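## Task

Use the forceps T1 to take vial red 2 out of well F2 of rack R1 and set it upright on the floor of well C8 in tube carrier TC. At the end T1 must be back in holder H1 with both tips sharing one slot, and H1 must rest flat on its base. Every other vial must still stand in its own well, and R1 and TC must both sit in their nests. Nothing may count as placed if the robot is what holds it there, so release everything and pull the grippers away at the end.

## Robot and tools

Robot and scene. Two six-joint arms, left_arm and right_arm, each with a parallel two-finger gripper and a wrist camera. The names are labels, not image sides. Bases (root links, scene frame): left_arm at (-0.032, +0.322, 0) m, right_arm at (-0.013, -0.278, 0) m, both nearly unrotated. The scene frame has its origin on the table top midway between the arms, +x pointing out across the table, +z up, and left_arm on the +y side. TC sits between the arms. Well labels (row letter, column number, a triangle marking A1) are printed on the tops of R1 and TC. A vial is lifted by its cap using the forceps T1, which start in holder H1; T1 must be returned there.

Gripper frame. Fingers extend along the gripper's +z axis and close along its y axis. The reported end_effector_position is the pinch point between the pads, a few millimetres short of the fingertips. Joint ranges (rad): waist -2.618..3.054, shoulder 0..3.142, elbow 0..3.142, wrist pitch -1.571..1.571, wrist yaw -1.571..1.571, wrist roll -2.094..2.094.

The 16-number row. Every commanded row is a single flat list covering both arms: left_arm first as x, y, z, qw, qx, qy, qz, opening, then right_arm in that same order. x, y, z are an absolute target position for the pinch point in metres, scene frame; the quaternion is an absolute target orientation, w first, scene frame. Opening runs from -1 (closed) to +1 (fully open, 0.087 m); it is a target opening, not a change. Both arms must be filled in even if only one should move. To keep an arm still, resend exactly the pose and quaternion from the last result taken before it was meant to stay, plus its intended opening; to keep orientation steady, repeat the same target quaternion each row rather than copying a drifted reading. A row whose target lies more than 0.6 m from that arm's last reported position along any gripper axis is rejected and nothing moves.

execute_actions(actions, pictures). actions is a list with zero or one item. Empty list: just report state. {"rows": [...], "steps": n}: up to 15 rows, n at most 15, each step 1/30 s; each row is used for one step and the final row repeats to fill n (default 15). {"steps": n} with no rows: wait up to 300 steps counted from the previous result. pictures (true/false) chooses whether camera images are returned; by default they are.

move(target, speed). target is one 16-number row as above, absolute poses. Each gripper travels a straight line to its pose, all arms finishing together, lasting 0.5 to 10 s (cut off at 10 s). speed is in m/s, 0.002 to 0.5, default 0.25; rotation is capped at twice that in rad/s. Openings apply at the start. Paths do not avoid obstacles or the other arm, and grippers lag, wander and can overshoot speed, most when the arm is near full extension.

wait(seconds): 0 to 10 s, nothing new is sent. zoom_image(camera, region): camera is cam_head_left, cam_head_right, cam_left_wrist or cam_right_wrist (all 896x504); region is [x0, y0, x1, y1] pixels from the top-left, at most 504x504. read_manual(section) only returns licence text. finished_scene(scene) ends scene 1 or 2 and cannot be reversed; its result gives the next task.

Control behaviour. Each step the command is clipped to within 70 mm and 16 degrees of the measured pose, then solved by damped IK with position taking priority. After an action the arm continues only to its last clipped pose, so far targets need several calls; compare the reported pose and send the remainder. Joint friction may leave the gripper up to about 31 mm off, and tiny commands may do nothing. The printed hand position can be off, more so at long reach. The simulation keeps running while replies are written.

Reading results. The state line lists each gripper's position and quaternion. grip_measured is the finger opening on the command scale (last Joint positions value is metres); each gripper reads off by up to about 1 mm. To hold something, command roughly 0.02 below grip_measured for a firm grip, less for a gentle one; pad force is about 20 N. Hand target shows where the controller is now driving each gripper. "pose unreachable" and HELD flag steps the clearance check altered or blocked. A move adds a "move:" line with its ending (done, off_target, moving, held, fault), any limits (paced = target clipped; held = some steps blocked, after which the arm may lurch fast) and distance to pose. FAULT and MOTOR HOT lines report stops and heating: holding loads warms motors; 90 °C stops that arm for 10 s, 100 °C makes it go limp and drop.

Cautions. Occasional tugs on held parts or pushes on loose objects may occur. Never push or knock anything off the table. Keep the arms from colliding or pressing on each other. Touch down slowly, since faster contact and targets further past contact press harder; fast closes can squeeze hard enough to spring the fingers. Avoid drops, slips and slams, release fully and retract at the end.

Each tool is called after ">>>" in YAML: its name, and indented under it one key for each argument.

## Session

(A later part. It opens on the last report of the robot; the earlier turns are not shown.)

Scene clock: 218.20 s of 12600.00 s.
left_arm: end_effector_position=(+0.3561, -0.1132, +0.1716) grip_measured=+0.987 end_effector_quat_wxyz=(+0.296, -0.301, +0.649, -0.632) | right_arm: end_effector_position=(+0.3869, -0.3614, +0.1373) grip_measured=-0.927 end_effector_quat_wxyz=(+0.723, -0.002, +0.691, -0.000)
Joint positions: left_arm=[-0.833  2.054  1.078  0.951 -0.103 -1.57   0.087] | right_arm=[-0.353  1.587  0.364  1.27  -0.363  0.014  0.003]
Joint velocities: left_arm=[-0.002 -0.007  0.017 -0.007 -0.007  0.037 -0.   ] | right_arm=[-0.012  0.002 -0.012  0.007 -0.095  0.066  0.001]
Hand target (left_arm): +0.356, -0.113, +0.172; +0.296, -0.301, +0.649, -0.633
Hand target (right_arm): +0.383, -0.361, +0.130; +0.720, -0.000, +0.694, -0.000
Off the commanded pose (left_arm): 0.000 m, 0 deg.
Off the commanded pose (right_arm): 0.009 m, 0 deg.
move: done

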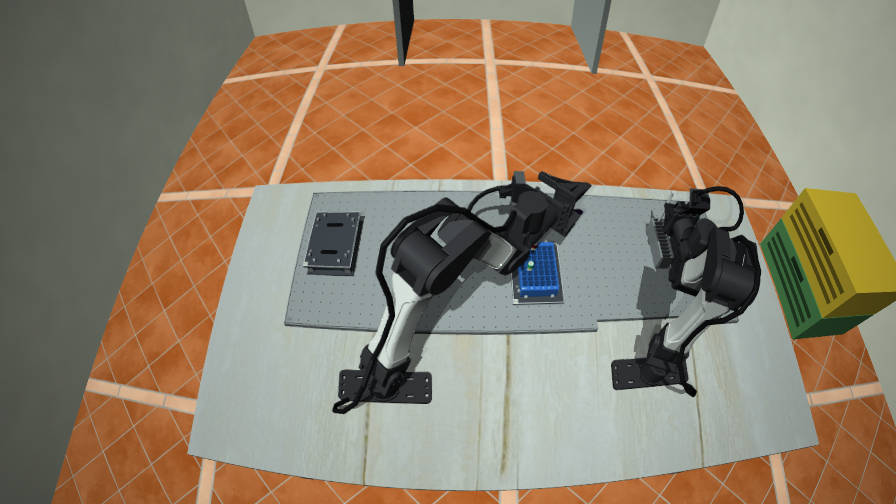

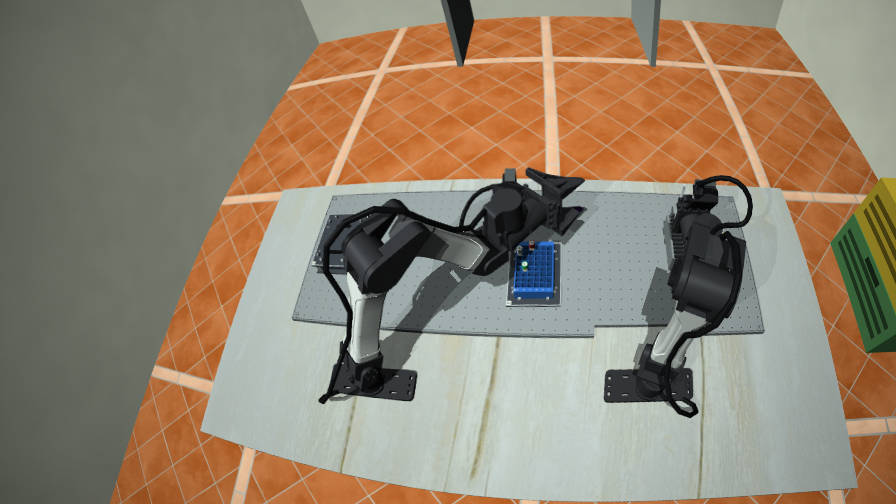

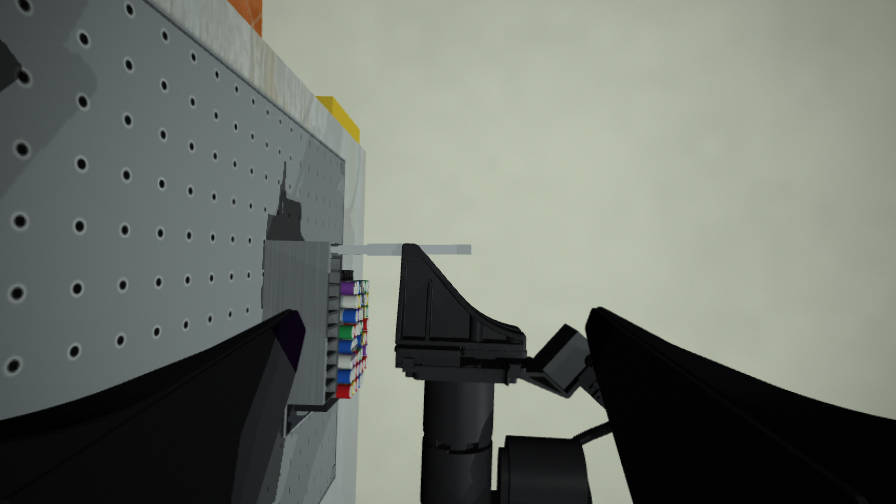

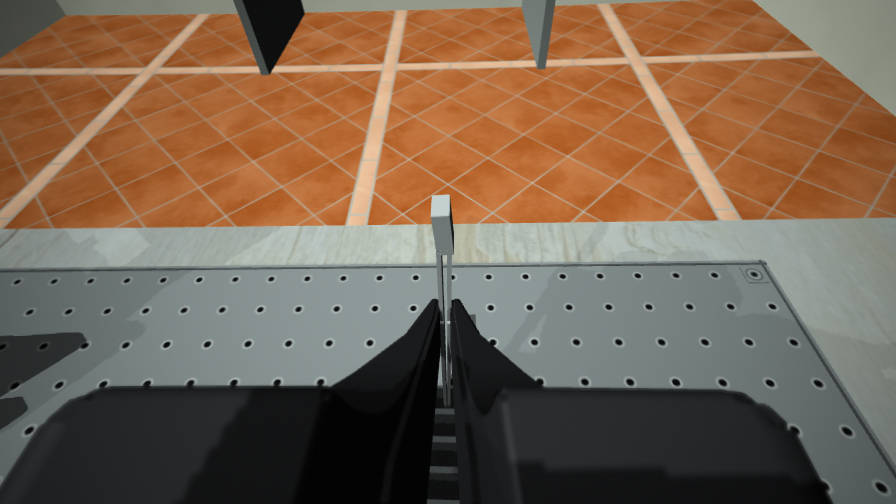

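About 12 mm more.

>>> move:
  target: [0.3561,-0.1132,0.1717,0.296,-0.301,0.649,-0.633,1,0.382,-0.361,0.117,0.716,0,0.698,0,-0.93]
  speed: 0.012

>>> execute_actions:
  actions:
    - {"rows":[[0.3561,-0.1132,0.1717,0.296,-0.301,0.649,-0.633,1,0.382,-0.361,0.117,0.716,0,0.698,0,-0.9],[0.3561,-0.1132,0.1717,0.296,-0.301,0.649,-0.633,1,0.382,-0.361,0.117,0.716,0,0.698,0,-0.87],[0.3561,-0.1132,0.1717,0.296,-0.301,0.649,-0.633,1,0.382,-0.361,0.117,0.716,0,0.698,0,-0.84],[0.3561,-0.1132,0.1717,0.296,-0.301,0.649,-0.633,1,0.382,-0.361,0.117,0.716,0,0.698,0,-0.81],[0.3561,-0.1132,0.1717,0.296,-0.301,0.649,-0.633,1,0.382,-0.361,0.117,0.716,0,0.698,0,-0.78],[0.3561,-0.1132,0.1717,0.296,-0.301,0.649,-0.633,1,0.382,-0.361,0.117,0.716,0,0.698,0,-0.75],[0.3561,-0.1132,0.1717,0.296,-0.301,0.649,-0.633,1,0.382,-0.361,0.117,0.716,0,0.698,0,-0.72],[0.3561,-0.1132,0.1717,0.296,-0.301,0.649,-0.633,1,0.382,-0.361,0.117,0.716,0,0.698,0,-0.68],[0.3561,-0.1132,0.1717,0.296,-0.301,0.649,-0.633,1,0.382,-0.361,0.117,0.716,0,0.698,0,-0.6],[0.3561,-0.1132,0.1717,0.296,-0.301,0.649,-0.633,1,0.382,-0.361,0.117,0.716,0,0.698,0,-0.5],[0.3561,-0.1132,0.1717,0.296,-0.301,0.649,-0.633,1,0.382,-0.361,0.117,0.716,0,0.698,0,-0.3]]}
  pictures: false

>>> move:
  target: [0.30,0.16,0.2,0.3,-0.3,0.64,-0.64,1,0.31,-0.35,0.22,0.716,0,0.698,0,-0.3]
  speed: 0.2

Scene clock: 223.80 s of 12600.00 s.
left_arm: end_effector_position=(+0.3561, -0.1132, +0.1716) grip_measured=+0.987 end_effector_quat_wxyz=(+0.296, -0.301, +0.649, -0.632) | right_arm: end_effector_position=(+0.3871, -0.3615, +0.1258) grip_measured=-0.927 end_effector_quat_wxyz=(+0.721, -0.001, +0.693, +0.001)
Joint positions: left_arm=[-0.833  2.054  1.078  0.951 -0.103 -1.57   0.087] | right_arm=[-0.353  1.647  0.352  1.337 -0.363  0.014  0.003]
Joint velocities: left_arm=[ 0.002  0.002 -0.007  0.022  0.022 -0.095  0.   ] | right_arm=[-0.002  0.017 -0.012 -0.022  0.022  0.037 -0.   ]
Hand target (left_arm): +0.356, -0.113, +0.172; +0.296, -0.301, +0.649, -0.633
Hand target (right_arm): +0.382, -0.361, +0.117; +0.716, -0.000, +0.698, -0.000
Off the commanded pose (left_arm): 0.000 m, 0 deg.
Off the commanded pose (right_arm): 0.010 m, 1 deg.
After step 90, 0.57 s passed at rest.
move: done

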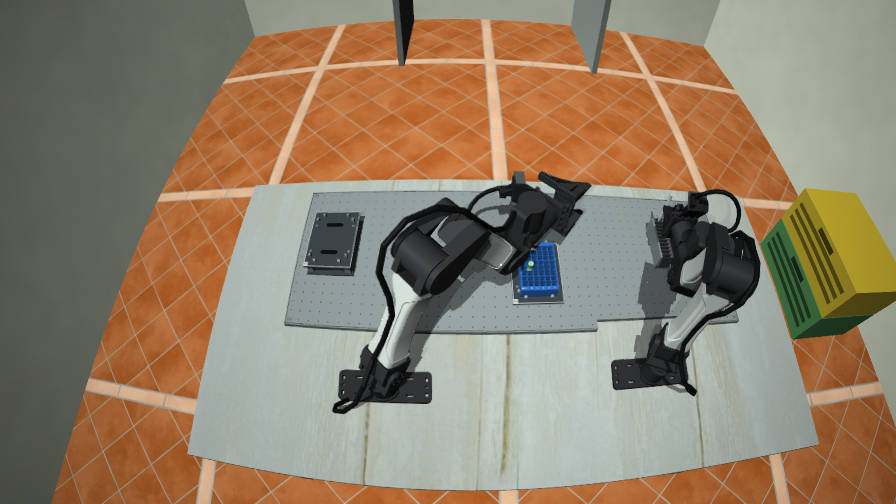

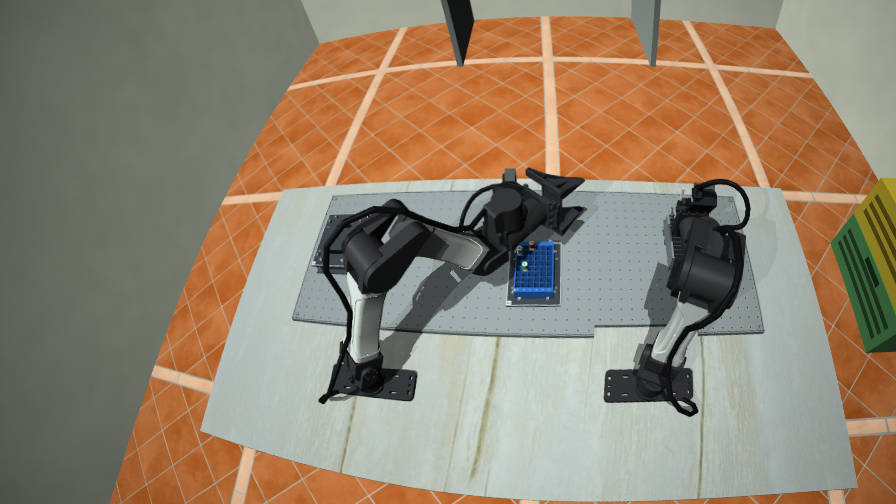

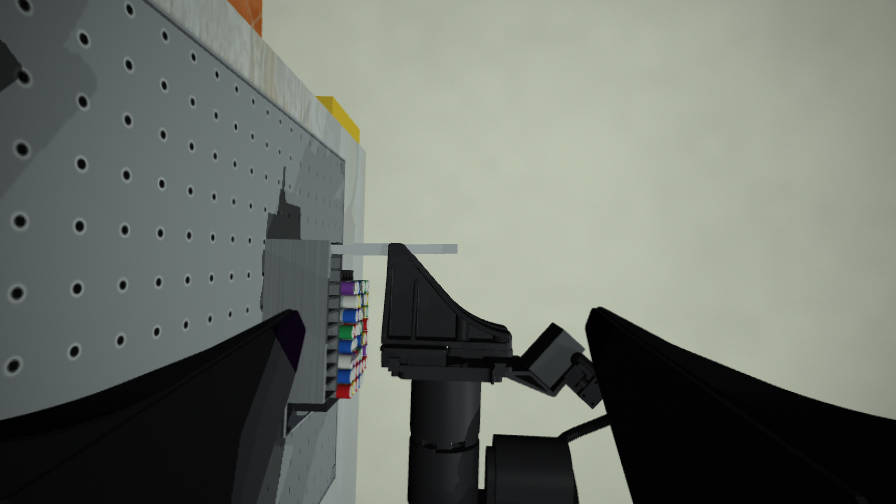

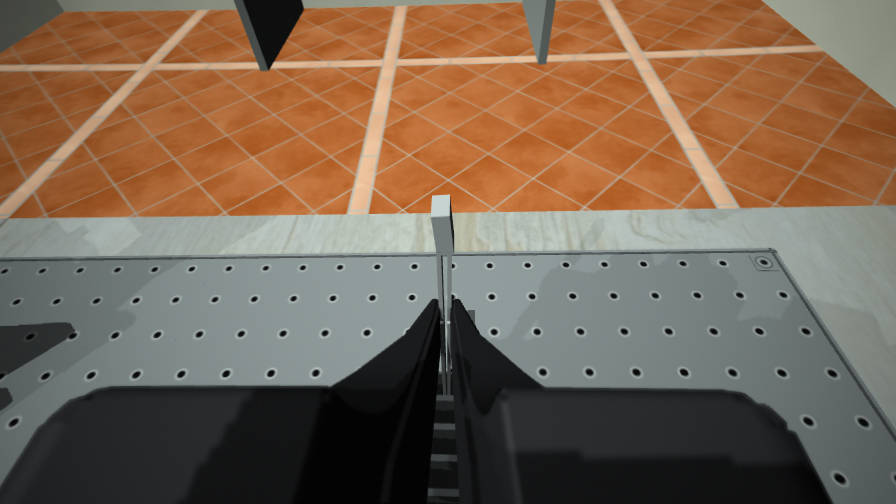

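Scene clock: 224.30 s of 12600.00 s.
left_arm: end_effector_position=(+0.3561, -0.1132, +0.1716) grip_measured=+0.987 end_effector_quat_wxyz=(+0.296, -0.301, +0.649, -0.632) | right_arm: end_effector_position=(+0.3870, -0.3614, +0.1261) grip_measured=-0.301 end_effector_quat_wxyz=(+0.722, -0.002, +0.692, +0.000)
Joint positions: left_arm=[-0.833  2.054  1.078  0.951 -0.103 -1.57   0.087] | right_arm=[-0.353  1.647  0.351  1.34  -0.363  0.014  0.031]
Joint velocities: left_arm=[ 0.012 -0.012  0.012 -0.007 -0.007 -0.051 -0.   ] | right_arm=[-0.027  0.007  0.017  0.081 -0.051  0.022  0.001]
Hand target (left_arm): +0.356, -0.113, +0.172; +0.296, -0.301, +0.649, -0.633
Hand target (right_arm): +0.382, -0.361, +0.117; +0.716, -0.000, +0.698, -0.000
Off the commanded pose (left_arm): 0.000 m, 0 deg.
Off the commanded pose (right_arm): 0.010 m, 1 deg.
Steps of this call (steps 1 to 15: all 15 steps of this action). Readings (end_effector_position):
1: left_arm (+0.3561, -0.1132, +0.1716) | right_arm (+0.3871, -0.3614, +0.1257)
2: left_arm (+0.3561, -0.1132, +0.1716) | right_arm (+0.3871, -0.3614, +0.1258)
4: left_arm (+0.3561, -0.1132, +0.1716) | right_arm (+0.3870, -0.3614, +0.1258)
8: left_arm (+0.3561, -0.1132, +0.1716) | right_arm (+0.3870, -0.3614, +0.1261)
15: the state above

Scene clock: 226.67 s of 12600.00 s.
left_arm: end_effector_position=(+0.3067, +0.1574, +0.2006) grip_measured=+0.987 end_effector_quat_wxyz=(+0.302, -0.299, +0.640, -0.641) | right_arm: end_effector_position=(+0.3083, -0.3485, +0.2054) grip_measured=-0.300 end_effector_quat_wxyz=(+0.706, +0.006, +0.708, +0.005)
Joint positions: left_arm=[-0.117  1.399  0.398  1.004  0.609 -1.57   0.087] | right_arm=[-0.446  0.841  0.35   0.489 -0.452  0.014  0.031]
Joint velocities: left_arm=[-0.002  0.017  0.002 -0.051 -0.007 -0.007  0.   ] | right_arm=[ 0.002 -0.012  0.007  0.007  0.022  0.037 -0.   ]
Hand target (left_arm): +0.301, +0.160, +0.198; +0.300, -0.300, +0.640, -0.640
Hand target (right_arm): +0.308, -0.350, +0.220; +0.716, -0.001, +0.698, -0.001
Off the commanded pose (left_arm): 0.007 m, 0 deg.
Off the commanded pose (right_arm): 0.015 m, 2 deg.
move: off_target (right_arm)

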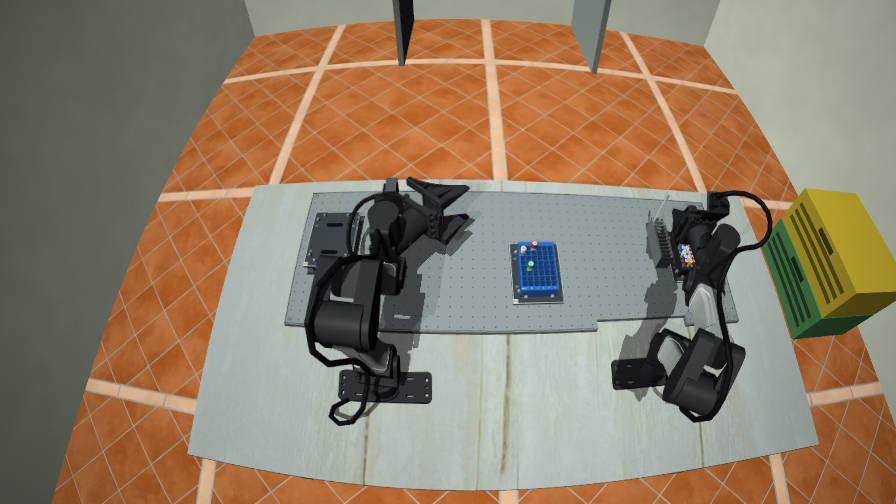

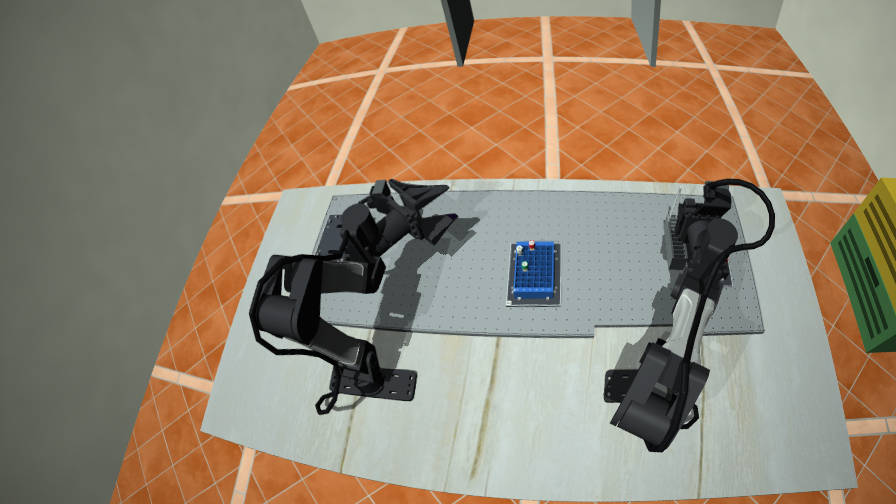

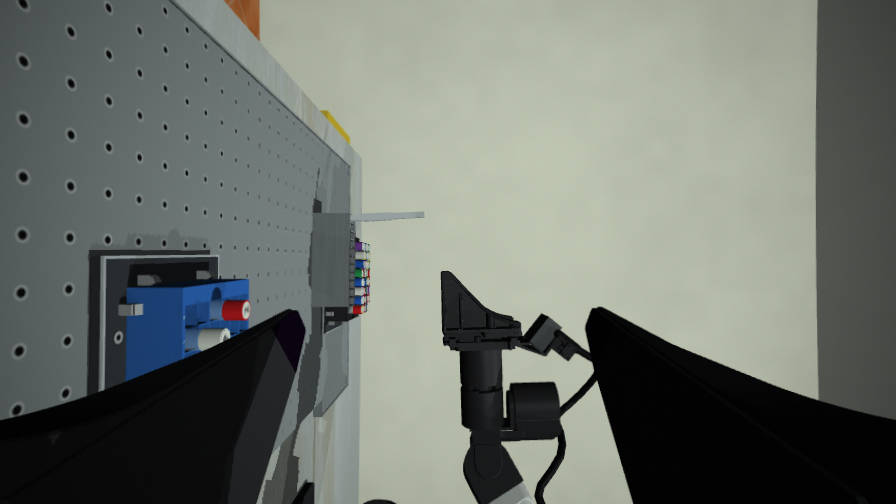

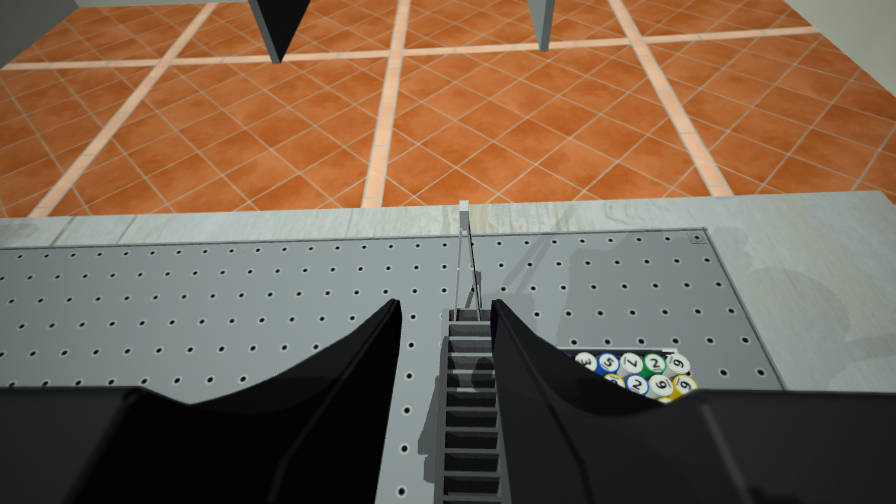

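>>> finished_scene:
  scene: 1

The scene is finished: the task was done.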